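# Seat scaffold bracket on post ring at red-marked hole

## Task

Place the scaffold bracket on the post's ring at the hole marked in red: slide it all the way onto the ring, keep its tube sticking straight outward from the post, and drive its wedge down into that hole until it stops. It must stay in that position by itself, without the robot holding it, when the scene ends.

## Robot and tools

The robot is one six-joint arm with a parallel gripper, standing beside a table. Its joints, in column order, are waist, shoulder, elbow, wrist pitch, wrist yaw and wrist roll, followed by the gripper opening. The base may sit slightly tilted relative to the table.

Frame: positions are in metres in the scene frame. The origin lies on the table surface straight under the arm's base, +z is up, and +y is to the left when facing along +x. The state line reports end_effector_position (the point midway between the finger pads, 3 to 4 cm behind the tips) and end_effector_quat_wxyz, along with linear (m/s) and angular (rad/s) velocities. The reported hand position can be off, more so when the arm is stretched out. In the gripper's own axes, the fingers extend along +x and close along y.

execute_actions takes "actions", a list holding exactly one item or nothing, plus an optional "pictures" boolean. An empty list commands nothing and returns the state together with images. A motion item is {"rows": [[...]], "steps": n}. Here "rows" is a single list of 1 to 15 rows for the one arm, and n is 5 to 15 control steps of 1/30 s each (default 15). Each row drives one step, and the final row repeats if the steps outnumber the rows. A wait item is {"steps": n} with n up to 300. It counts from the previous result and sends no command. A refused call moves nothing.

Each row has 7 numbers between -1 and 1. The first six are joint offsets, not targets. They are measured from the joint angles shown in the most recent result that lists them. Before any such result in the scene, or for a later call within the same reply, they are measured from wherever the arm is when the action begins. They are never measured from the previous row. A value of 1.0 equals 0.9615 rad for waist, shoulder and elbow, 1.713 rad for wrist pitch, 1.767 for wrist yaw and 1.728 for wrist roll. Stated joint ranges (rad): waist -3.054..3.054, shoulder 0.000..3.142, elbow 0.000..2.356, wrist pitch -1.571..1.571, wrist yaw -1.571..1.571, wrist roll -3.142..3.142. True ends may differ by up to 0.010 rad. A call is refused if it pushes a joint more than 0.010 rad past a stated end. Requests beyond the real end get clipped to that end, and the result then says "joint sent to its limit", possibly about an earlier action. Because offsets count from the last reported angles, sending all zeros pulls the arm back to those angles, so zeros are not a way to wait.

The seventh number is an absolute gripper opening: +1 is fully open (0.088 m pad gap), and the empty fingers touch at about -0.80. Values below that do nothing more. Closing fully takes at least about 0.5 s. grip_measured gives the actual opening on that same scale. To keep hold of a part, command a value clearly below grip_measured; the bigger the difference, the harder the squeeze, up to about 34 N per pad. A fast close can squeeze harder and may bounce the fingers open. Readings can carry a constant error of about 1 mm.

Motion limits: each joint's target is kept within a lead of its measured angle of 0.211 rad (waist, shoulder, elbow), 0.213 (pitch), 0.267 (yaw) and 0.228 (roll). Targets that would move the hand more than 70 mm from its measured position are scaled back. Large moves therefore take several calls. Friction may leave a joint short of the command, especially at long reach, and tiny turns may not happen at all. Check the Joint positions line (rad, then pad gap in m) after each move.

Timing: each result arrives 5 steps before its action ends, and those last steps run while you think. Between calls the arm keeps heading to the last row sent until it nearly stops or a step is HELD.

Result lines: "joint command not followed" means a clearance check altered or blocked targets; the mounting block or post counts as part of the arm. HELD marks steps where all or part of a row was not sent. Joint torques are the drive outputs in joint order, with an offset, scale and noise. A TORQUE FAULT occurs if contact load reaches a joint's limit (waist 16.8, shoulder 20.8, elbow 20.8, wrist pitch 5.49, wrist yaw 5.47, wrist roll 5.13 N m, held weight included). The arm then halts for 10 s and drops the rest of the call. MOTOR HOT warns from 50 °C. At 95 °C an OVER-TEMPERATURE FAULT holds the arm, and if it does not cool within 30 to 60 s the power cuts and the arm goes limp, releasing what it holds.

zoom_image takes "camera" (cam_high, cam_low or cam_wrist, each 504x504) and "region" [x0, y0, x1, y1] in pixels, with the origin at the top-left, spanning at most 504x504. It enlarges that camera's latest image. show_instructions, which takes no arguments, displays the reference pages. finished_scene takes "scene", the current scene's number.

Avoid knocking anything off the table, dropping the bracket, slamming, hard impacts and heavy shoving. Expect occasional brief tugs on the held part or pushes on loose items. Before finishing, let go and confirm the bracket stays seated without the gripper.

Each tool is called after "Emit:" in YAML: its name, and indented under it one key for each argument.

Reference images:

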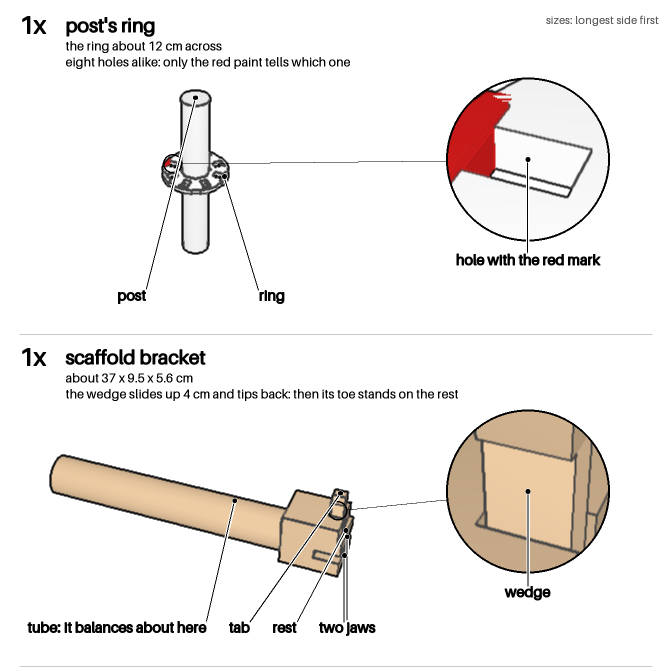

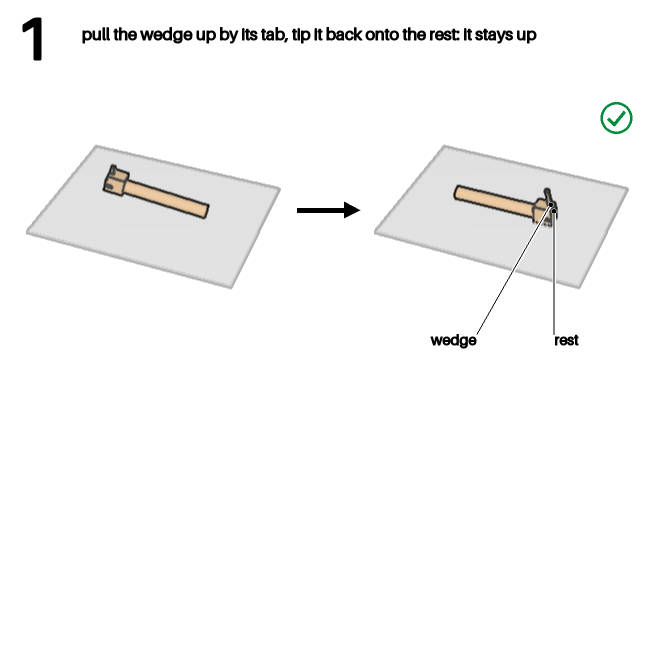

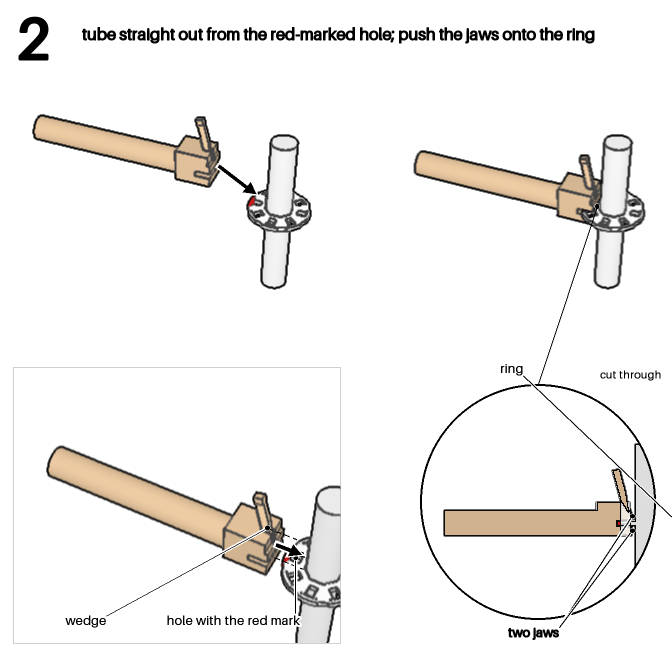

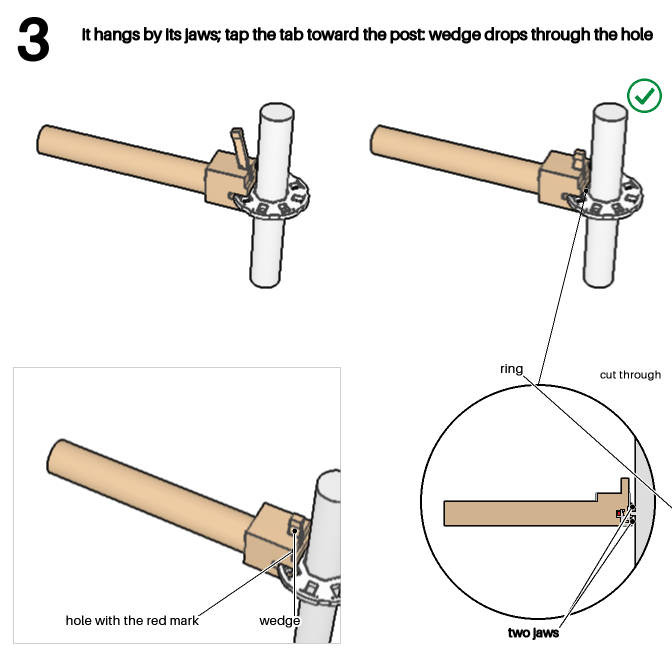

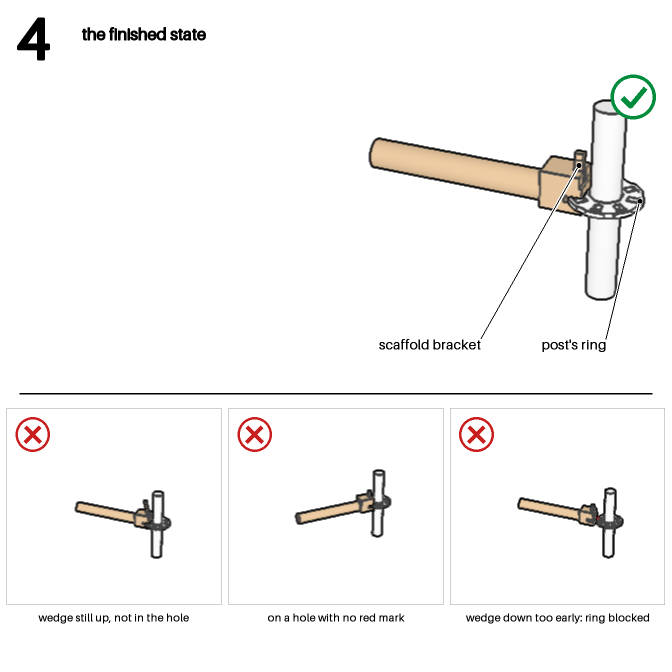

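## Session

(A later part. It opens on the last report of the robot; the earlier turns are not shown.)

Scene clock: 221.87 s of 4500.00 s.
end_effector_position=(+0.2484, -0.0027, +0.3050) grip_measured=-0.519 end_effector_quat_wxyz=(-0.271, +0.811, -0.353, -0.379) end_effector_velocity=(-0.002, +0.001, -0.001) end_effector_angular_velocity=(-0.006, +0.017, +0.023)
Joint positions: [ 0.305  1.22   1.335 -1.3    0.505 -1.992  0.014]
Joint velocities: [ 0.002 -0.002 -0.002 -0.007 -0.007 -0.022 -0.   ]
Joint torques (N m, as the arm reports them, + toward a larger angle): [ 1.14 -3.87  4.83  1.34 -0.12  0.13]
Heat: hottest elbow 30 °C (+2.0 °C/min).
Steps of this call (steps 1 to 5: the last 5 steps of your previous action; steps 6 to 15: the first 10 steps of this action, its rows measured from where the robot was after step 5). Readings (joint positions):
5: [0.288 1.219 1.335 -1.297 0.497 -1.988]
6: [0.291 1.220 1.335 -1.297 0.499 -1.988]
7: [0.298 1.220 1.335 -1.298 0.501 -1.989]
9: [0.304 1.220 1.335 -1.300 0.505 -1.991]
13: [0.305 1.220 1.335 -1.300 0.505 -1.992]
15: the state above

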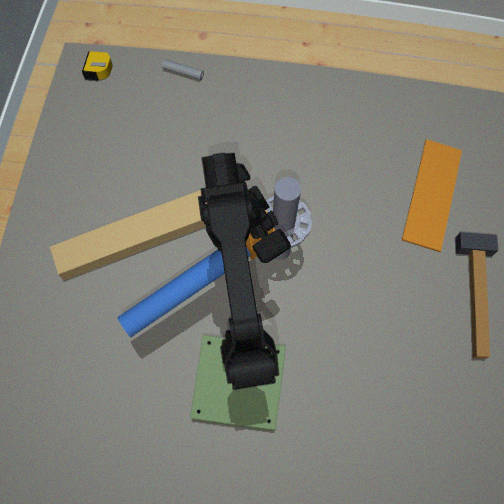

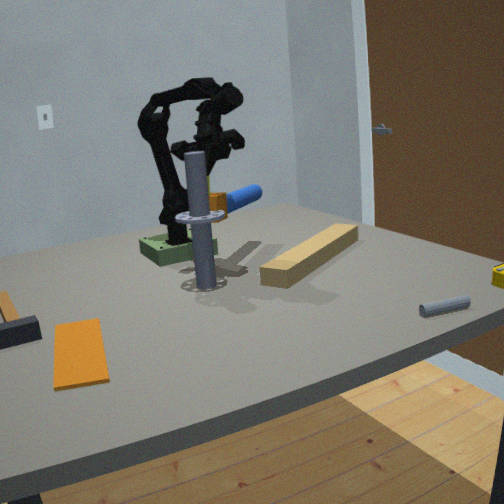

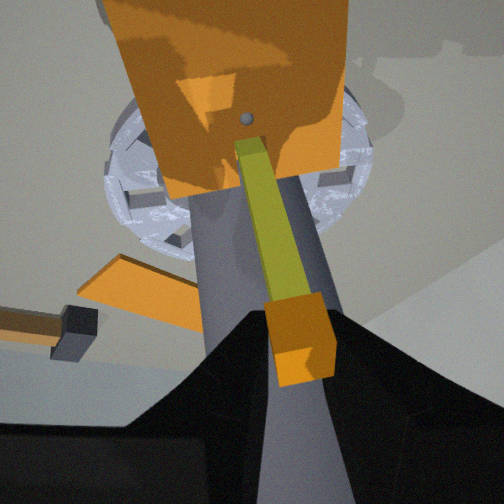

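Emit:
execute_actions:
  actions:
    - {"rows":[[-0.04,-0.025,-0.075,0.045,-0.005,-0.03,-0.9]],"steps":15}

Emit:
execute_actions:
  actions:
    - {"rows":[[-0.01,-0.025,-0.075,0.047,-0.005,-0.035,-0.9]],"steps":15}
  pictures: true

Scene clock: 222.63 s of 4500.00 s.
end_effector_position=(+0.2505, -0.0049, +0.2900) grip_measured=-0.524 end_effector_quat_wxyz=(-0.264, +0.812, -0.345, -0.389) end_effector_velocity=(+0.000, -0.002, -0.006) end_effector_angular_velocity=(-0.010, +0.012, +0.021)
Joint positions: [ 0.281  1.206  1.267 -1.239  0.482 -2.042  0.013]
Joint velocities: [-0.012 -0.007 -0.027  0.022 -0.007 -0.037 -0.   ]
Joint torques (N m, as the arm reports them, + toward a larger angle): [-1.36 -4.94  4.83  2.13  0.84 -0.02]
Heat: hottest elbow 30 °C (+2.0 °C/min).
Steps of this call (steps 1 to 5: the last 5 steps of your previous action; steps 6 to 13: the robot went on to your last target; steps 14 to 23: the first 10 steps of this action). Readings (joint positions):
14: [0.303 1.217 1.326 -1.294 0.500 -2.003]
15: [0.296 1.211 1.310 -1.277 0.492 -2.014]
17: [0.288 1.207 1.286 -1.256 0.484 -2.028]
21: [0.282 1.207 1.269 -1.241 0.482 -2.039]
23: the state above

Scene clock: 223.13 s of 4500.00 s.
end_effector_position=(+0.2524, -0.0053, +0.2770) grip_measured=-0.529 end_effector_quat_wxyz=(-0.248, +0.820, -0.332, -0.395) end_effector_velocity=(-0.003, +0.002, -0.007) end_effector_angular_velocity=(+0.000, +0.025, +0.036)
Joint positions: [ 0.273  1.187  1.2   -1.173  0.475 -2.099  0.013]
Joint velocities: [-0.002 -0.012 -0.027  0.007 -0.022 -0.037  0.   ]
Joint torques (N m, as the arm reports them, + toward a larger angle): [-0.22 -4.41  4.72  2.23  0.17 -0.1 ]
Heat: hottest elbow 30 °C (+2.0 °C/min).
Steps of this call (steps 1 to 5: the last 5 steps of your previous action; steps 6 to 15: the first 10 steps of this action, its rows measured from where the robot was after step 5). Readings (joint positions):
5: [0.280 1.205 1.266 -1.237 0.482 -2.044]
6: [0.279 1.202 1.256 -1.226 0.481 -2.058]
7: [0.278 1.195 1.239 -1.208 0.479 -2.071]
9: [0.276 1.190 1.216 -1.188 0.477 -2.085]
13: [0.273 1.189 1.202 -1.175 0.475 -2.097]
15: the state above

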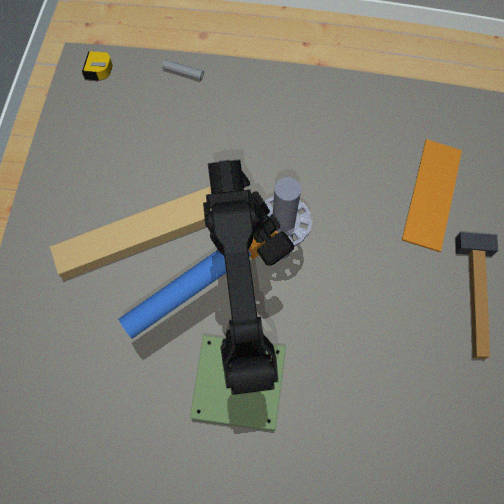

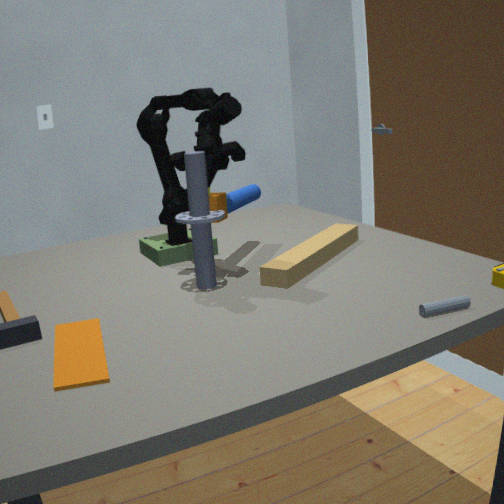

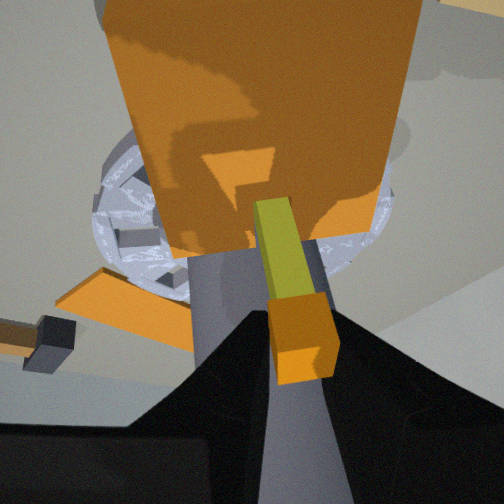

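Going down. Continue.

Emit:
execute_actions:
  actions:
    - {"rows":[[0.0,-0.015,-0.078,0.05,0.015,-0.008,-0.9]],"steps":15}

Emit:
execute_actions:
  actions:
    - {"rows":[[0.0,-0.02,-0.06,0.03,0.0,0,-0.9]],"steps":15}
  pictures: true

Scene clock: 223.63 s of 4500.00 s.
end_effector_position=(+0.2546, -0.0064, +0.2649) grip_measured=-0.530 end_effector_quat_wxyz=(-0.240, +0.826, -0.331, -0.389) end_effector_velocity=(-0.000, +0.000, -0.003) end_effector_angular_velocity=(+0.006, -0.007, +0.006)
Joint positions: [ 0.276  1.175  1.135 -1.109  0.491 -2.114  0.013]
Joint velocities: [-0.002 -0.012 -0.022  0.022 -0.007 -0.007  0.   ]
Joint torques (N m, as the arm reports them, + toward a larger angle): [-0.22 -3.8   4.4   2.61  0.61  0.04]
Heat: hottest elbow 30 °C (+2.0 °C/min).
Steps of this call (steps 1 to 5: the last 5 steps of your previous action; steps 6 to 15: the first 10 steps of this action). Readings (joint positions):
6: [0.273 1.184 1.188 -1.162 0.476 -2.106]
7: [0.273 1.179 1.171 -1.145 0.477 -2.109]
9: [0.274 1.178 1.146 -1.120 0.485 -2.110]
13: [0.275 1.176 1.136 -1.111 0.490 -2.114]
15: the state above

Scene clock: 224.13 s of 4500.00 s.
end_effector_position=(+0.2544, -0.0071, +0.2632) grip_measured=-0.526 end_effector_quat_wxyz=(-0.244, +0.832, -0.326, -0.376) end_effector_velocity=(-0.004, -0.001, -0.004) end_effector_angular_velocity=(-0.000, +0.016, +0.007)
Joint positions: [ 0.277  1.148  1.1   -1.07   0.498 -2.12   0.013]
Joint velocities: [-0.002 -0.007 -0.012 -0.007 -0.007 -0.007  0.   ]
Joint torques (N m, as the arm reports them, + toward a larger angle): [-0.11 -2.72  3.09  2.22 -0.02  0.18]
Heat: hottest elbow 30 °C (+2.0 °C/min).
Steps of this call (steps 1 to 5: the last 5 steps of your previous action; steps 6 to 15: the first 10 steps of this action, its rows measured from where the robot was after step 5). Readings (joint positions):
5: [0.276 1.174 1.133 -1.107 0.492 -2.114]
6: [0.276 1.171 1.127 -1.100 0.495 -2.115]
7: [0.276 1.164 1.117 -1.088 0.497 -2.117]
9: [0.276 1.155 1.107 -1.078 0.498 -2.118]
13: [0.277 1.149 1.101 -1.071 0.498 -2.120]
15: the state above

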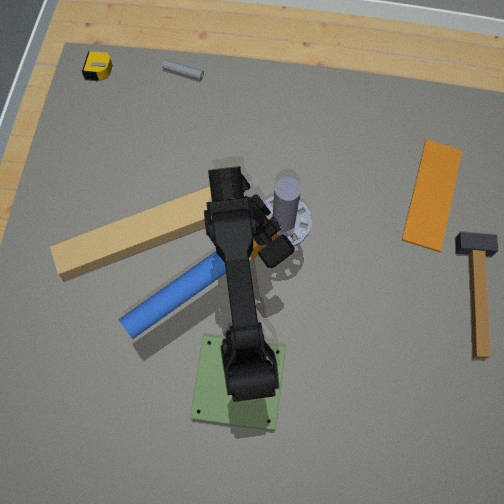

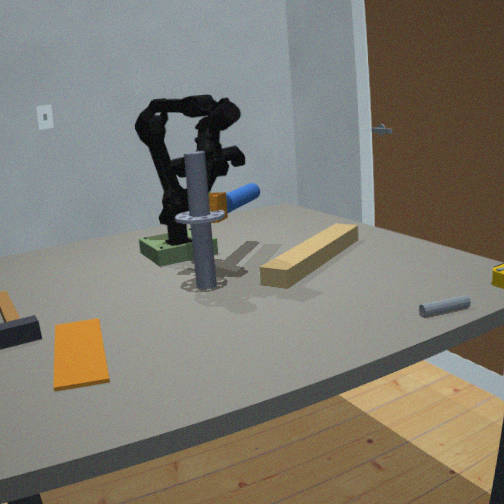

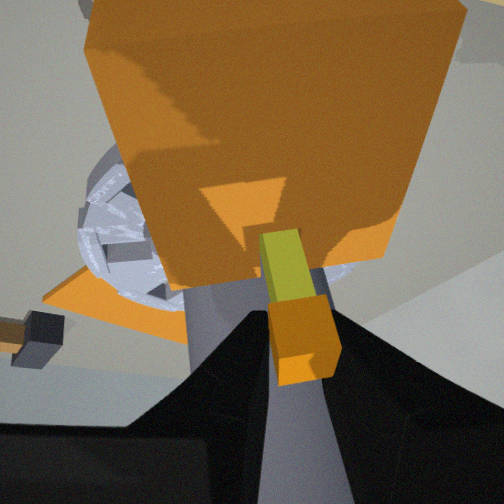

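Emit:
execute_actions:
  actions:
    - {"rows":[[0.0,0.015,0.03,-0.02,0,0,-0.9],[0.0,0.015,0.03,-0.02,0,0,-0.9],[0.0,0.015,0.03,-0.02,0,0,-0.9],[0.0,0.015,0.03,-0.02,0,0,-0.2]],"steps":15}

Emit:
execute_actions:
  actions:
    - {"rows":[[0.06,0.03,0.22,-0.13,0.01,0.04,-0.2]],"steps":15}

Emit:
execute_actions:
  actions:
    - {"rows":[[0.0,0.0,0.0,0,0,0,-0.9]],"steps":15}
  pictures: true

Scene clock: 225.73 s of 4500.00 s.
end_effector_position=(+0.2526, -0.0074, +0.2645) grip_measured=-0.262 end_effector_quat_wxyz=(-0.239, +0.829, -0.329, -0.384) end_effector_velocity=(-0.001, +0.000, +0.000) end_effector_angular_velocity=(-0.005, +0.012, +0.018)
Joint positions: [ 0.277  1.159  1.119 -1.1    0.497 -2.121  0.026]
Joint velocities: [-0.002 -0.002  0.002 -0.007 -0.007 -0.022  0.024]
Joint torques (N m, as the arm reports them, + toward a larger angle): [-0.03 -3.2   5.83  1.03  0.26  0.02]
Heat: hottest elbow 29 °C (+1.0 °C/min).
Steps of this call (steps 1 to 5: the last 5 steps of your previous action; steps 6 to 15: the robot went on to your last target; steps 16 to 38: nothing new was sent; steps 39 to 48: the first 10 steps of this action). Readings (joint positions):
39: [0.277 1.147 1.101 -1.067 0.499 -2.120]
40: [0.277 1.150 1.105 -1.071 0.500 -2.120]
42: [0.277 1.155 1.112 -1.080 0.500 -2.121]
46: [0.277 1.159 1.118 -1.099 0.497 -2.121]
48: the state above

Scene clock: 226.23 s of 4500.00 s.
end_effector_position=(+0.2394, -0.0002, +0.3084) grip_measured=-0.201 end_effector_quat_wxyz=(-0.242, +0.826, -0.330, -0.387) end_effector_velocity=(-0.017, +0.001, -0.017) end_effector_angular_velocity=(-0.020, +0.136, +0.015)
Joint positions: [ 0.33   1.181  1.321 -1.312  0.511 -2.057  0.029]
Joint velocities: [ 0.012  0.022 -0.007 -0.11  -0.022  0.007  0.   ]
Joint torques (N m, as the arm reports them, + toward a larger angle): [ 0.32 -2.74  5.58  1.01  0.37  0.06]
Heat: hottest elbow 29 °C (+1.0 °C/min).
Steps of this call (steps 1 to 5: the last 5 steps of your previous action; steps 6 to 15: the first 10 steps of this action, its rows measured from where the robot was after step 5). Readings (joint positions):
5: [0.277 1.159 1.121 -1.101 0.497 -2.121]
6: [0.283 1.166 1.149 -1.150 0.498 -2.105]
7: [0.297 1.179 1.191 -1.204 0.499 -2.092]
9: [0.318 1.186 1.265 -1.251 0.506 -2.073]
13: [0.328 1.179 1.319 -1.303 0.511 -2.059]
15: the state above

Scene clock: 226.73 s of 4500.00 s.
end_effector_position=(+0.2385, -0.0001, +0.3084) grip_measured=-0.785 end_effector_quat_wxyz=(-0.241, +0.825, -0.331, -0.389) end_effector_velocity=(-0.002, -0.000, -0.001) end_effector_angular_velocity=(+0.001, +0.012, +0.006)
Joint positions: [ 0.331  1.182  1.323 -1.319  0.511 -2.055  0.001]
Joint velocities: [-0.002 -0.002 -0.002 -0.007 -0.007 -0.007 -0.   ]
Joint torques (N m, as the arm reports them, + toward a larger angle): [-0.02 -3.4   4.82  1.18  0.25 -0.02]
Heat: hottest elbow 29 °C (+1.0 °C/min).
Steps of this call (steps 1 to 5: the last 5 steps of your previous action; steps 6 to 15: the first 10 steps of this action, its rows measured from where the robot was after step 5). Readings (joint positions):
5: [0.331 1.182 1.323 -1.318 0.511 -2.055]
6: [0.331 1.182 1.323 -1.319 0.511 -2.055]
7: [0.331 1.182 1.323 -1.319 0.511 -2.055]
9: [0.331 1.182 1.323 -1.319 0.511 -2.055]
13: [0.331 1.182 1.323 -1.319 0.511 -2.055]
15: the state above

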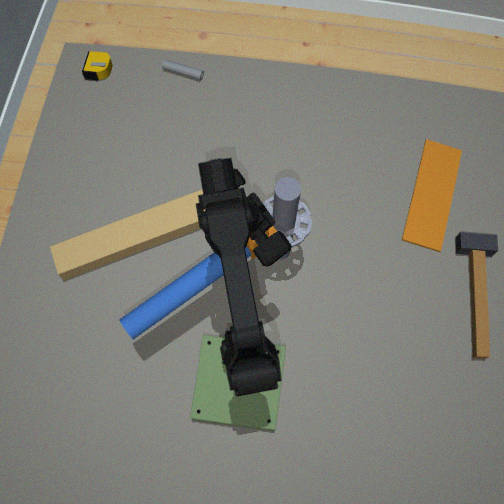

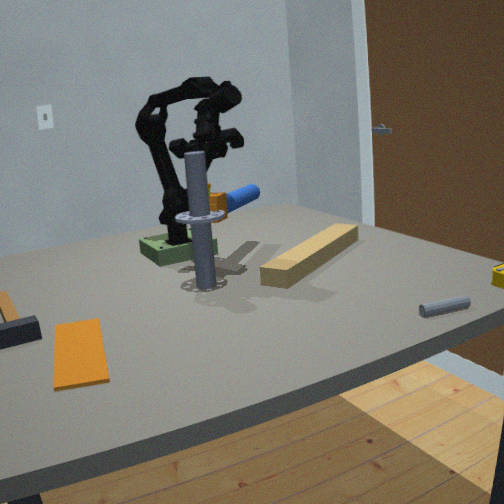

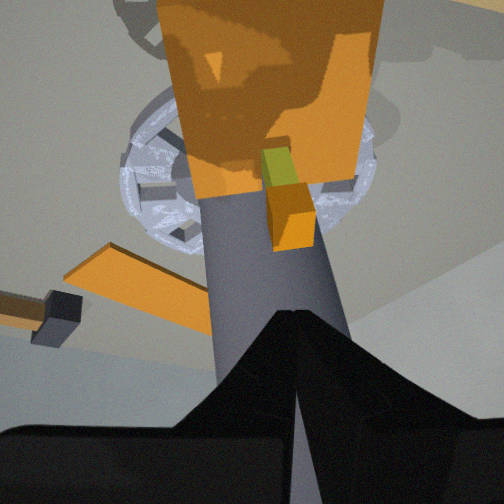

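Emit:
execute_actions:
  actions:
    - {"rows":[[-0.075,0.012,0.008,0.025,-0.007,-0.03,-0.9]],"steps":15}

Emit:
execute_actions:
  actions:
    - {"rows":[[0.0,-0.015,-0.055,0.03,0,0,-0.9]],"steps":15}
  pictures: true

Scene clock: 227.43 s of 4500.00 s.
end_effector_position=(+0.2456, -0.0134, +0.3102) grip_measured=-0.785 end_effector_quat_wxyz=(-0.246, +0.824, -0.341, -0.379) end_effector_velocity=(-0.001, -0.005, -0.002) end_effector_angular_velocity=(-0.007, +0.022, -0.001)
Joint positions: [ 0.264  1.186  1.324 -1.28   0.503 -2.102  0.001]
Joint velocities: [-0.022  0.002 -0.002 -0.007 -0.007 -0.022 -0.   ]
Joint torques (N m, as the arm reports them, + toward a larger angle): [-0.36 -2.75  5.57  1.43  0.07 -0.04]
Heat: hottest elbow 30 °C (+2.0 °C/min).
Steps of this call (steps 1 to 5: the last 5 steps of your previous action; steps 6 to 11: the robot went on to your last target; steps 12 to 21: the first 10 steps of this action). Readings (joint positions):
12: [0.323 1.182 1.323 -1.313 0.507 -2.065]
13: [0.306 1.182 1.323 -1.302 0.506 -2.076]
15: [0.280 1.184 1.323 -1.289 0.505 -2.090]
19: [0.266 1.186 1.324 -1.281 0.504 -2.100]
21: the state above

Scene clock: 227.93 s of 4500.00 s.
end_effector_position=(+0.2493, -0.0128, +0.3025) grip_measured=-0.785 end_effector_quat_wxyz=(-0.250, +0.826, -0.339, -0.374) end_effector_velocity=(-0.003, -0.002, +0.004) end_effector_angular_velocity=(-0.005, -0.020, +0.000)
Joint positions: [ 0.262  1.179  1.282 -1.232  0.503 -2.104  0.001]
Joint velocities: [-0.002 -0.022 -0.007  0.007  0.007 -0.007  0.   ]
Joint torques (N m, as the arm reports them, + toward a larger angle): [-0.01 -4.28  4.14  1.44  0.26  0.  ]
Heat: hottest elbow 30 °C (+2.0 °C/min).
Steps of this call (steps 1 to 5: the last 5 steps of your previous action; steps 6 to 15: the first 10 steps of this action, its rows measured from where the robot was after step 5). Readings (joint positions):
5: [0.263 1.187 1.324 -1.279 0.503 -2.104]
6: [0.262 1.185 1.319 -1.269 0.503 -2.104]
7: [0.262 1.182 1.311 -1.254 0.503 -2.104]
9: [0.262 1.181 1.296 -1.244 0.503 -2.104]
13: [0.262 1.180 1.283 -1.234 0.503 -2.104]
15: the state above

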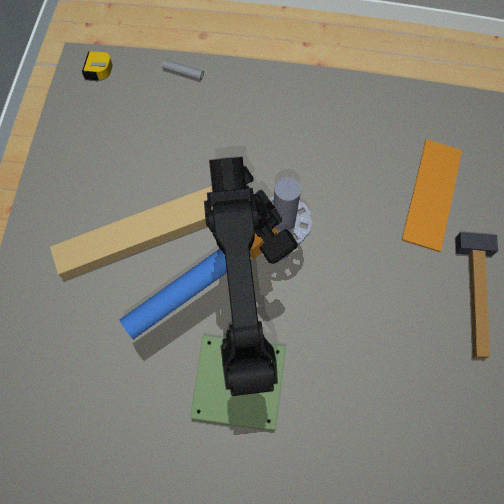

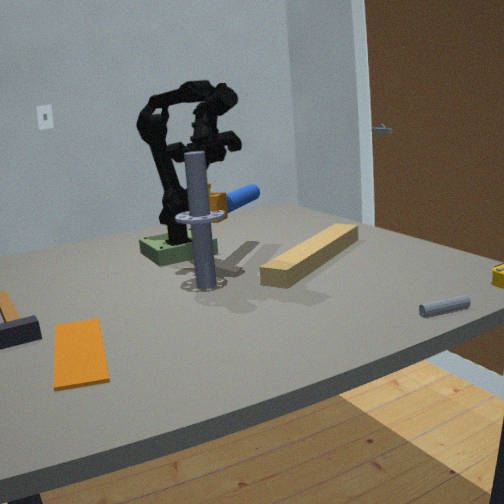

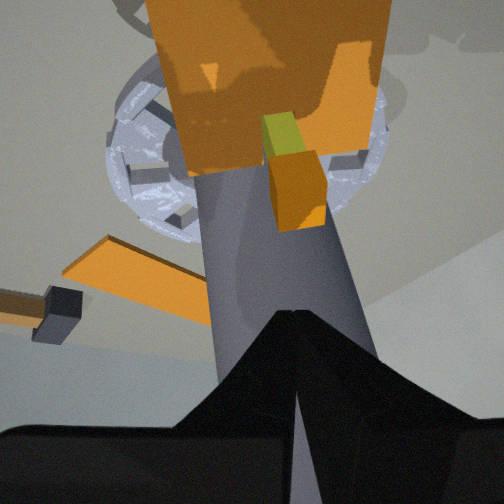

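Emit:
execute_actions:
  actions:
    - {"rows":[[0.14,-0.02,-0.01,-0.04,0.012,0.075,-0.9]],"steps":15}

Emit:
execute_actions:
  actions:
    - {"steps":10}
  pictures: true

Scene clock: 228.57 s of 4500.00 s.
end_effector_position=(+0.2364, +0.0124, +0.3009) grip_measured=-0.785 end_effector_quat_wxyz=(-0.258, +0.827, -0.323, -0.382) end_effector_velocity=(-0.010, +0.003, -0.004) end_effector_angular_velocity=(+0.000, +0.028, -0.012)
Joint positions: [ 0.39   1.165  1.28  -1.294  0.52  -1.981  0.001]
Joint velocities: [ 0.032 -0.002 -0.002 -0.051  0.007  0.051 -0.   ]
Joint torques (N m, as the arm reports them, + toward a larger angle): [ 0.26 -3.94  4.28  0.9   0.4   0.06]
Heat: hottest elbow 30 °C (+2.0 °C/min).
Steps of this call (steps 1 to 5: the last 5 steps of your previous action; steps 6 to 9: the robot went on to your last target; steps 10 to 19: the first 10 steps of this action). Readings (joint positions):
10: [0.277 1.176 1.281 -1.238 0.513 -2.076]
11: [0.311 1.174 1.281 -1.255 0.516 -2.047]
13: [0.360 1.169 1.280 -1.278 0.516 -2.013]
17: [0.387 1.165 1.280 -1.292 0.519 -1.986]
19: the state above

Scene clock: 228.90 s of 4500.00 s.
end_effector_position=(+0.2359, +0.0129, +0.3007) grip_measured=-0.785 end_effector_quat_wxyz=(-0.258, +0.826, -0.324, -0.382) end_effector_velocity=(-0.002, +0.003, -0.002) end_effector_angular_velocity=(+0.020, +0.012, +0.005)
Joint positions: [ 0.394  1.165  1.28  -1.297  0.521 -1.977  0.001]
Joint velocities: [ 0.002 -0.002 -0.002 -0.007 -0.022  0.007 -0.   ]
Joint torques (N m, as the arm reports them, + toward a larger angle): [ 0.23 -3.94  4.15  0.92  0.39  0.08]
Heat: hottest elbow 29 °C (+1.0 °C/min).
Kept back: nothing.
Steps of this call (steps 1 to 5: the last 5 steps of your previous action; steps 6 to 10: the robot went on to your last target). Readings (joint positions):
1: [0.391 1.165 1.280 -1.295 0.520 -1.980]
2: [0.392 1.165 1.280 -1.296 0.520 -1.979]
4: [0.393 1.165 1.280 -1.296 0.520 -1.978]
8: [0.394 1.165 1.280 -1.297 0.521 -1.977]
10: the state above

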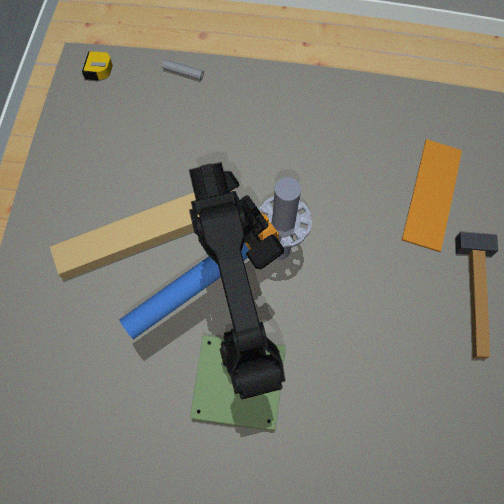

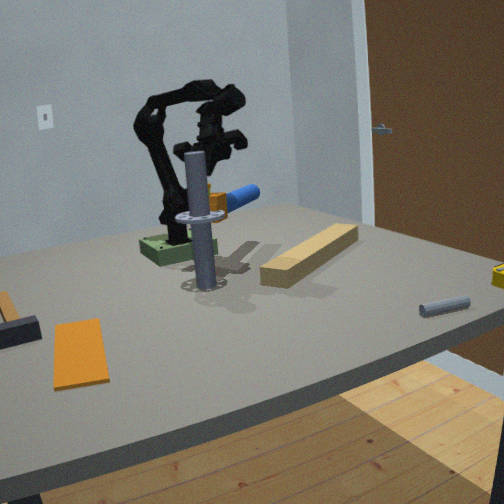

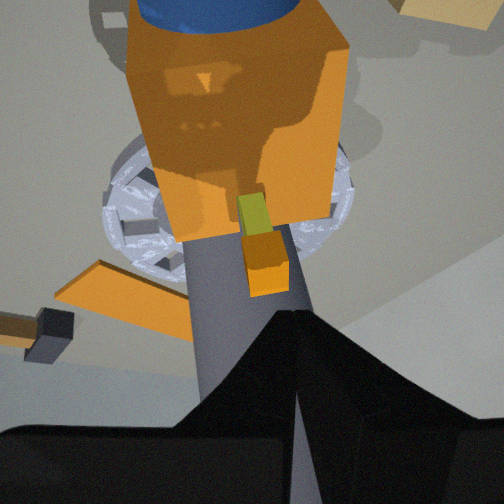

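Emit:
execute_actions:
  actions:
    - {"rows":[[-0.01,-0.045,-0.10,0.035,0,0,-0.9]],"steps":15}

Emit:
execute_actions:
  actions:
    - {"steps":10}
  pictures: true

Scene clock: 229.33 s of 4500.00 s.
end_effector_position=(+0.2329, +0.0101, +0.2858) grip_measured=-0.785 end_effector_quat_wxyz=(-0.261, +0.826, -0.325, -0.379) end_effector_velocity=(-0.004, -0.004, +0.001) end_effector_angular_velocity=(+0.011, -0.016, -0.003)
Joint positions: [ 0.388  1.129  1.195 -1.242  0.521 -1.976  0.001]
Joint velocities: [-0.012 -0.032 -0.017  0.007 -0.007 -0.007 -0.   ]
Joint torques (N m, as the arm reports them, + toward a larger angle): [-0.4  -3.81  4.09  1.37  0.22  0.01]
Heat: hottest elbow 29 °C (+0.0 °C/min).
Steps of this call (steps 1 to 3: the robot went on to your last target; steps 4 to 13: the first 10 steps of this action). Readings (joint positions):
4: [0.393 1.158 1.268 -1.283 0.521 -1.976]
5: [0.393 1.148 1.248 -1.269 0.521 -1.976]
7: [0.390 1.135 1.217 -1.262 0.521 -1.976]
11: [0.388 1.131 1.197 -1.244 0.521 -1.976]
13: the state above

Scene clock: 229.67 s of 4500.00 s.
end_effector_position=(+0.2329, +0.0100, +0.2858) grip_measured=-0.785 end_effector_quat_wxyz=(-0.262, +0.826, -0.325, -0.378) end_effector_velocity=(+0.001, +0.001, -0.001) end_effector_angular_velocity=(+0.003, +0.003, +0.006)
Joint positions: [ 0.387  1.127  1.193 -1.24   0.521 -1.976  0.001]
Joint velocities: [-0.002  0.002 -0.002  0.007 -0.007 -0.007 -0.   ]
Joint torques (N m, as the arm reports them, + toward a larger angle): [-0.38 -3.75  4.14  1.38  0.22  0.  ]
Heat: hottest elbow 29 °C (+0.0 °C/min).
Kept back: nothing.
Steps of this call (steps 1 to 5: the last 5 steps of your previous action; steps 6 to 10: the robot went on to your last target). Readings (joint positions):
1: [0.387 1.128 1.195 -1.241 0.521 -1.976]
2: [0.387 1.127 1.195 -1.241 0.521 -1.976]
4: [0.387 1.127 1.195 -1.240 0.521 -1.976]
8: [0.387 1.127 1.194 -1.240 0.521 -1.976]
10: the state above

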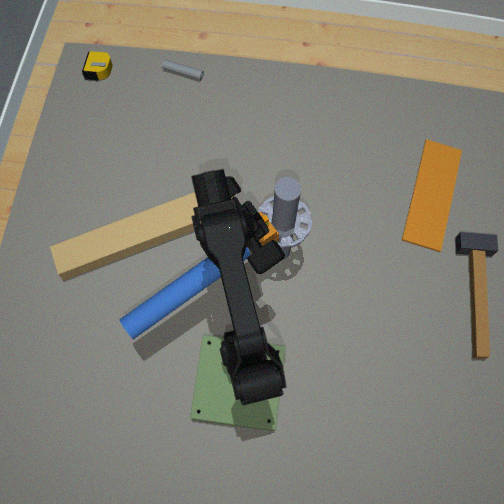

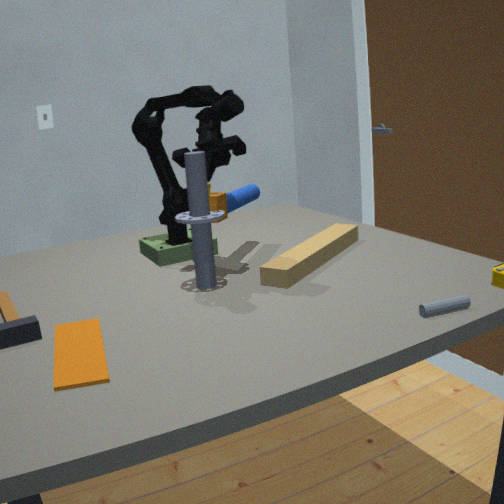

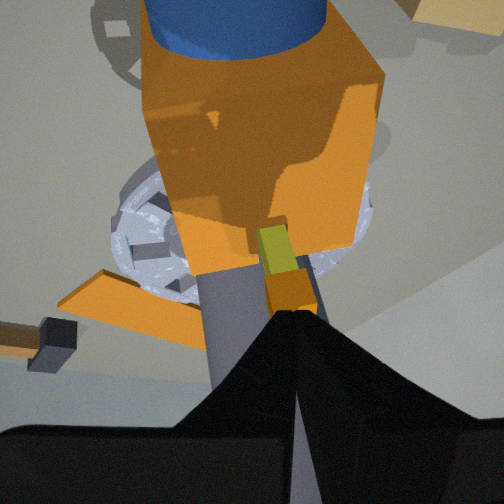

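Emit:
execute_actions:
  actions:
    - {"rows":[[0.0,-0.015,-0.055,0.03,0,0,-0.9]],"steps":15}

Emit:
execute_actions:
  actions:
    - {"rows":[[0.0,-0.015,-0.055,0.03,0,0,-0.9]],"steps":15}
  pictures: true

Scene clock: 230.20 s of 4500.00 s.
end_effector_position=(+0.2351, +0.0104, +0.2809) grip_measured=-0.785 end_effector_quat_wxyz=(-0.267, +0.830, -0.321, -0.369) end_effector_velocity=(+0.000, +0.001, -0.002) end_effector_angular_velocity=(+0.009, -0.011, +0.006)
Joint positions: [ 0.388  1.112  1.157 -1.195  0.526 -1.977  0.001]
Joint velocities: [-0.002 -0.012 -0.017  0.022 -0.007 -0.007 -0.   ]
Joint torques (N m, as the arm reports them, + toward a larger angle): [-0.07 -3.09  3.69  1.57  0.06  0.01]
Heat: hottest elbow 29 °C (+0.0 °C/min).
Steps of this call (steps 1 to 6: the robot went on to your last target; steps 7 to 16: the first 10 steps of this action). Readings (joint positions):
7: [0.387 1.125 1.187 -1.229 0.521 -1.976]
8: [0.387 1.121 1.178 -1.215 0.521 -1.976]
10: [0.387 1.118 1.164 -1.205 0.524 -1.977]
14: [0.388 1.113 1.158 -1.197 0.526 -1.977]
16: the state above

Scene clock: 230.70 s of 4500.00 s.
end_effector_position=(+0.2366, +0.0102, +0.2798) grip_measured=-0.785 end_effector_quat_wxyz=(-0.277, +0.835, -0.316, -0.356) end_effector_velocity=(-0.004, -0.001, -0.003) end_effector_angular_velocity=(-0.001, +0.012, +0.007)
Joint positions: [ 0.388  1.089  1.126 -1.152  0.531 -1.977  0.001]
Joint velocities: [-0.002 -0.012 -0.012 -0.007 -0.007 -0.007  0.   ]
Joint torques (N m, as the arm reports them, + toward a larger angle): [-0.12 -1.83  3.09  1.82  0.03  0.  ]
Heat: hottest elbow 29 °C (+0.0 °C/min).
Steps of this call (steps 1 to 5: the last 5 steps of your previous action; steps 6 to 15: the first 10 steps of this action, its rows measured from where the robot was after step 5). Readings (joint positions):
5: [0.388 1.112 1.156 -1.194 0.526 -1.977]
6: [0.388 1.108 1.150 -1.183 0.528 -1.976]
7: [0.388 1.104 1.142 -1.172 0.530 -1.976]
9: [0.388 1.095 1.134 -1.162 0.530 -1.977]
13: [0.388 1.089 1.127 -1.153 0.531 -1.977]
15: the state above

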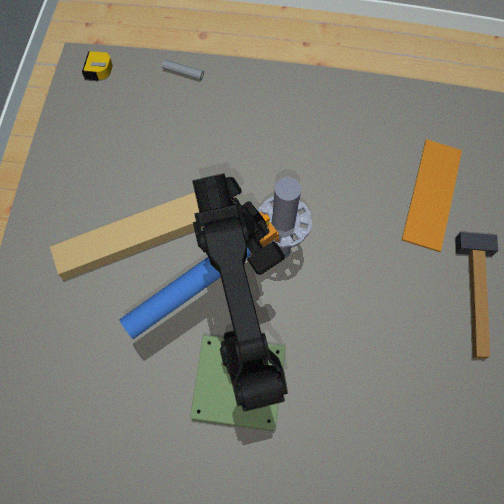

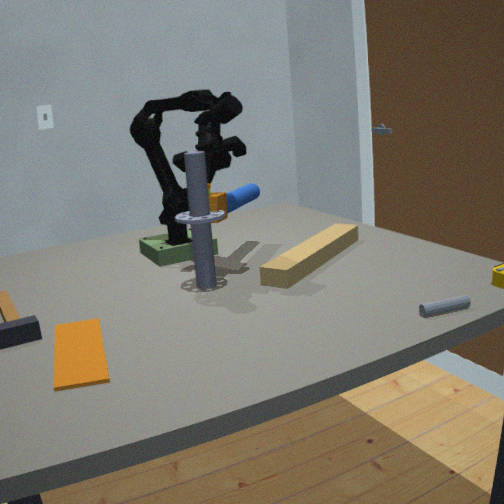

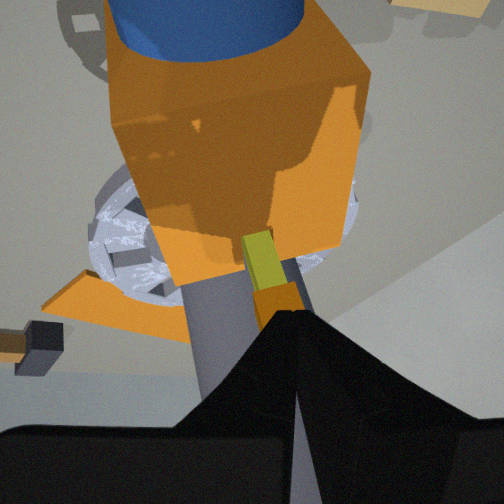

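Emit:
execute_actions:
  actions:
    - {"rows":[[0.0,0.02,0.04,-0.03,0,0,-0.9],[0.0,0.02,0.04,-0.03,0,0,-0.9],[0.0,0.02,0.04,-0.03,0,0,-0.9],[0.0,0.02,0.04,-0.03,0,0,-0.9],[-0.06,0.03,0.045,-0.015,-0.005,-0.03,-0.9]],"steps":15}

Emit:
execute_actions:
  actions:
    - {"rows":[[0.0,-0.02,-0.07,0.035,0,0,-0.9]],"steps":15}

Emit:
execute_actions:
  actions:
    - {"rows":[[0.0,-0.015,-0.055,0.03,0,0,-0.9]],"steps":15}
  pictures: true

Scene clock: 231.43 s of 4500.00 s.
end_effector_position=(+0.2377, +0.0013, +0.2841) grip_measured=-0.785 end_effector_quat_wxyz=(-0.266, +0.831, -0.326, -0.364) end_effector_velocity=(+0.006, -0.039, -0.008) end_effector_angular_velocity=(-0.061, +0.071, -0.104)
Joint positions: [ 0.343  1.108  1.161 -1.181  0.52  -2.019  0.001]
Joint velocities: [-0.164  0.046  0.007 -0.007  0.007 -0.081 -0.   ]
Joint torques (N m, as the arm reports them, + toward a larger angle): [-0.03 -2.34  5.68  1.4   0.35 -0.06]
Heat: hottest elbow 29 °C (+0.0 °C/min).
Steps of this call (steps 1 to 5: the last 5 steps of your previous action; steps 6 to 12: the robot went on to your last target; steps 13 to 22: the first 10 steps of this action). Readings (joint positions):
13: [0.388 1.088 1.129 -1.154 0.531 -1.977]
14: [0.388 1.092 1.136 -1.166 0.529 -1.977]
16: [0.388 1.098 1.145 -1.181 0.529 -1.977]
20: [0.356 1.105 1.159 -1.183 0.513 -2.011]
22: the state above

Scene clock: 231.93 s of 4500.00 s.
end_effector_position=(+0.2403, -0.0017, +0.2816) grip_measured=-0.785 end_effector_quat_wxyz=(-0.274, +0.836, -0.325, -0.347) end_effector_velocity=(-0.003, -0.001, -0.004) end_effector_angular_velocity=(+0.011, -0.003, -0.005)
Joint positions: [ 0.334  1.084  1.122 -1.125  0.532 -2.025  0.001]
Joint velocities: [-0.002 -0.017 -0.022  0.007 -0.007  0.007 -0.   ]
Joint torques (N m, as the arm reports them, + toward a larger angle): [-0.03 -1.89  2.77  1.5  -0.29 -0.01]
Heat: hottest elbow 29 °C (+0.0 °C/min).
Steps of this call (steps 1 to 5: the last 5 steps of your previous action; steps 6 to 15: the first 10 steps of this action, its rows measured from where the robot was after step 5). Readings (joint positions):
5: [0.334 1.112 1.161 -1.180 0.520 -2.025]
6: [0.334 1.110 1.154 -1.168 0.520 -2.025]
7: [0.334 1.105 1.145 -1.153 0.528 -2.025]
9: [0.334 1.094 1.133 -1.139 0.530 -2.025]
13: [0.334 1.086 1.123 -1.127 0.532 -2.025]
15: the state above

Scene clock: 232.43 s of 4500.00 s.
end_effector_position=(+0.2412, -0.0022, +0.2813) grip_measured=-0.785 end_effector_quat_wxyz=(-0.284, +0.841, -0.320, -0.332) end_effector_velocity=(-0.003, -0.003, -0.003) end_effector_angular_velocity=(-0.014, +0.012, -0.001)
Joint positions: [ 0.334  1.059  1.092 -1.083  0.537 -2.025  0.001]
Joint velocities: [-0.002 -0.007 -0.012 -0.007  0.007 -0.007 -0.   ]
Joint torques (N m, as the arm reports them, + toward a larger angle): [-0.1  -1.6   3.08  2.06  0.01 -0.01]
Heat: hottest elbow 29 °C (+0.0 °C/min).
Steps of this call (steps 1 to 5: the last 5 steps of your previous action; steps 6 to 15: the first 10 steps of this action, its rows measured from where the robot was after step 5). Readings (joint positions):
5: [0.334 1.084 1.120 -1.123 0.532 -2.025]
6: [0.334 1.080 1.116 -1.115 0.535 -2.025]
7: [0.334 1.074 1.108 -1.103 0.536 -2.025]
9: [0.334 1.065 1.099 -1.093 0.537 -2.025]
13: [0.334 1.059 1.092 -1.084 0.537 -2.025]
15: the state above

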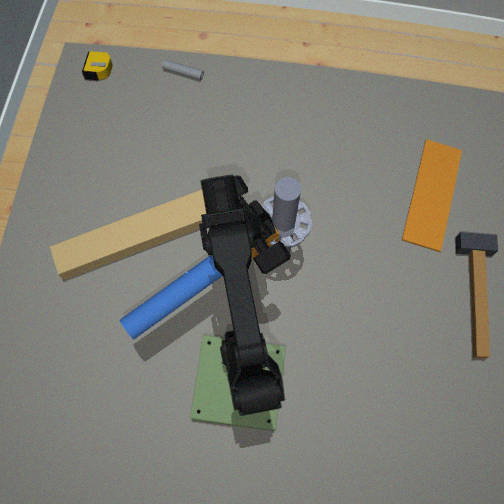

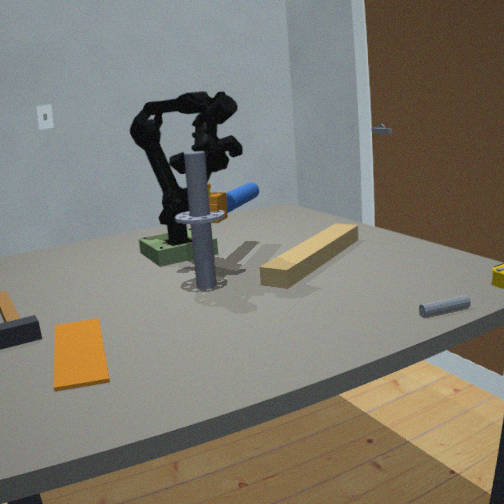

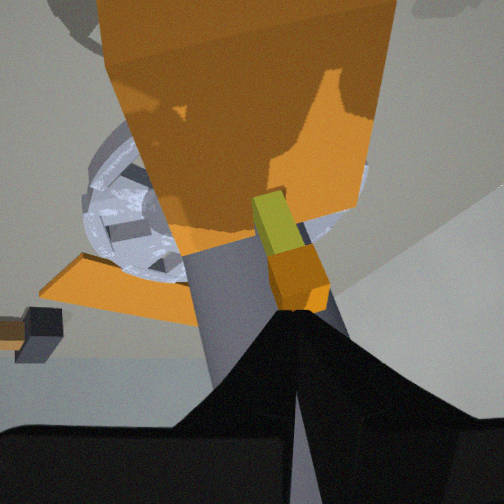

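Emit:
execute_actions:
  actions: []
  pictures: true

Scene clock: 233.30 s of 4500.00 s.
end_effector_position=(+0.2412, -0.0023, +0.2813) grip_measured=-0.785 end_effector_quat_wxyz=(-0.284, +0.841, -0.320, -0.331) end_effector_velocity=(-0.001, +0.002, -0.002) end_effector_angular_velocity=(+0.011, +0.015, +0.014)
Joint positions: [ 0.334  1.058  1.09  -1.081  0.538 -2.025  0.001]
Joint velocities: [-0.002  0.002  0.002 -0.007 -0.022 -0.007 -0.   ]
Joint torques (N m, as the arm reports them, + toward a larger angle): [-0.03 -1.57  3.08  2.04  0.01 -0.01]
Heat: hottest elbow 29 °C (+0.0 °C/min).
Kept back: nothing.
Steps of this call (steps 1 to 5: the last 5 steps of your previous action; steps 6 to 15: the robot went on to your last target; steps 16 to 26: nothing new was sent). Readings (joint positions):
1: [0.334 1.059 1.091 -1.082 0.537 -2.025]
2: [0.334 1.058 1.091 -1.082 0.537 -2.025]
4: [0.334 1.058 1.091 -1.081 0.537 -2.025]
8: [0.334 1.058 1.090 -1.081 0.538 -2.025]
26: the state above
The arm was judged still, so your last target was given up. Only a new action makes it travel on or press farther. Fingers that are still opening or closing keep moving.

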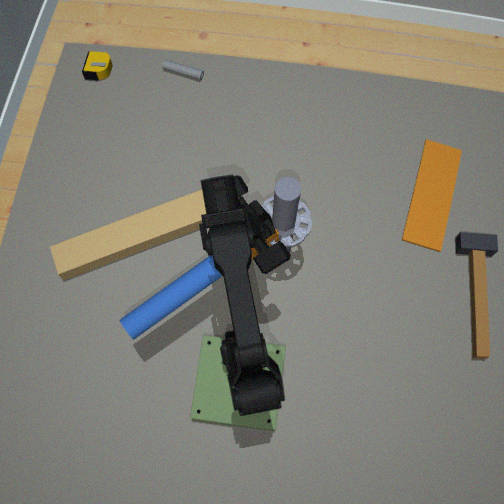

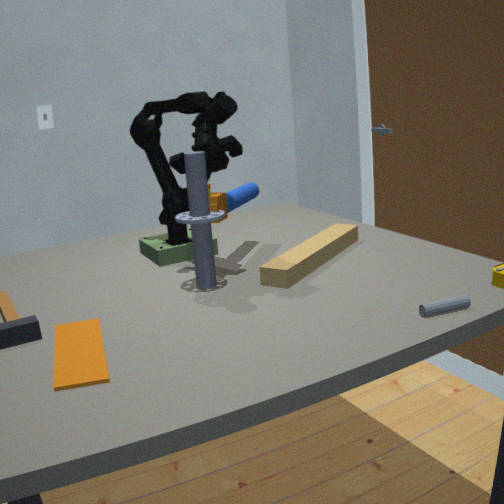

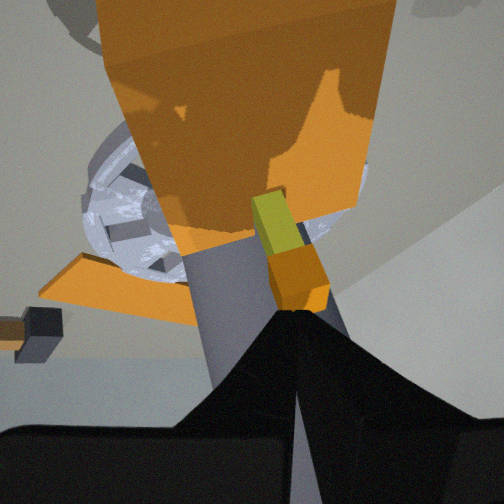

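Emit:
execute_actions:
  actions:
    - {"rows": [[0,0.022,0.078,-0.0315,0,0,-0.9]], "steps": 10}

Emit:
execute_actions:
  actions:
    - {"rows": [[0.078,-0.0125,-0.0094,-0.0254,0.0076,0.043,-0.9]], "steps": 12}
  pictures: true

Scene clock: 233.97 s of 4500.00 s.
end_effector_position=(+0.2417, -0.0020, +0.2915) grip_measured=-0.785 end_effector_quat_wxyz=(-0.283, +0.841, -0.320, -0.332) end_effector_velocity=(-0.005, -0.001, +0.054) end_effector_angular_velocity=(+0.021, -0.053, +0.007)
Joint positions: [ 0.334  1.073  1.141 -1.118  0.538 -2.025  0.001]
Joint velocities: [-0.002  0.002  0.203 -0.139 -0.007 -0.007 -0.001]
Joint torques (N m, as the arm reports them, + toward a larger angle): [-0.04 -2.3   5.68  1.08  0.2   0.  ]
Heat: hottest elbow 29 °C (+0.0 °C/min).
Steps of this call (steps 1 to 15: nothing new was sent; steps 16 to 20: the first 5 steps of this action). Readings (joint positions):
16: [0.334 1.059 1.099 -1.088 0.538 -2.025]
17: [0.334 1.065 1.111 -1.099 0.538 -2.025]
19: [0.334 1.072 1.133 -1.112 0.538 -2.025]
20: the state above

Scene clock: 234.37 s of 4500.00 s.
end_effector_position=(+0.2342, +0.0102, +0.2936) grip_measured=-0.785 end_effector_quat_wxyz=(-0.289, +0.840, -0.311, -0.338) end_effector_velocity=(-0.014, +0.005, -0.001) end_effector_angular_velocity=(+0.011, +0.009, -0.015)
Joint positions: [ 0.4    1.067  1.155 -1.166  0.546 -1.961  0.001]
Joint velocities: [ 0.056 -0.022 -0.002 -0.066  0.022  0.081 -0.   ]
Joint torques (N m, as the arm reports them, + toward a larger angle): [ 0.14 -3.44  4.3   1.14  0.38  0.09]
Heat: hottest elbow 29 °C (+0.0 °C/min).
Steps of this call (steps 1 to 5: the last 5 steps of your previous action; steps 6 to 12: the first 7 steps of this action, its rows measured from where the robot was after step 5). Readings (joint positions):
5: [0.334 1.073 1.155 -1.129 0.538 -2.025]
6: [0.342 1.073 1.156 -1.136 0.542 -2.010]
7: [0.361 1.072 1.156 -1.147 0.544 -1.994]
9: [0.387 1.070 1.155 -1.159 0.544 -1.974]
12: the state above

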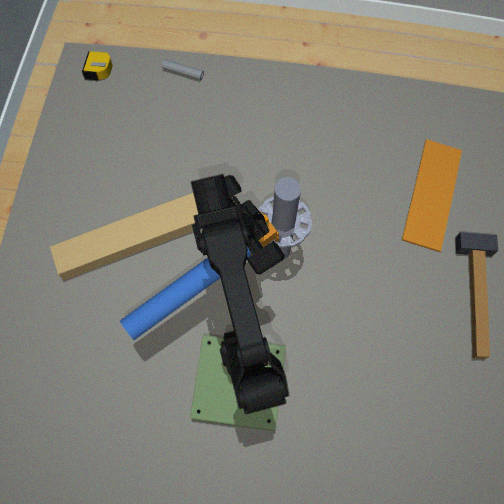

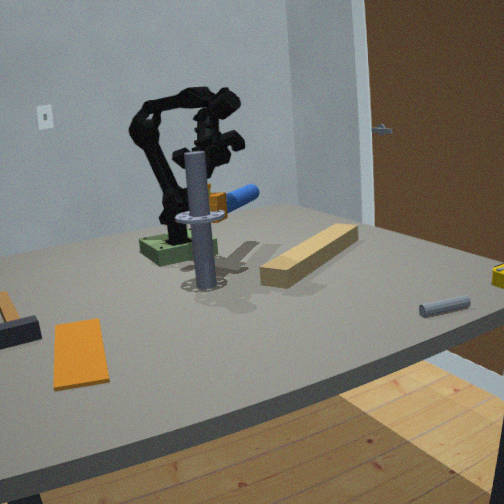

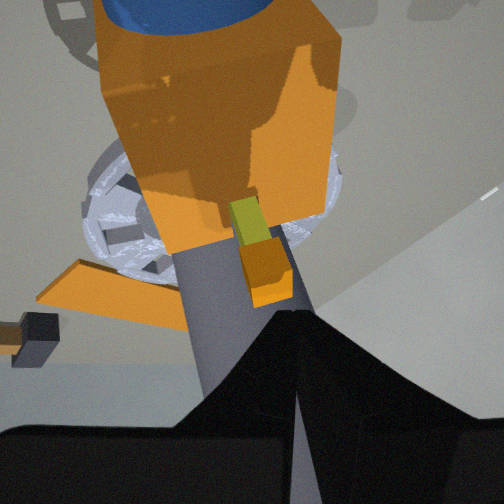

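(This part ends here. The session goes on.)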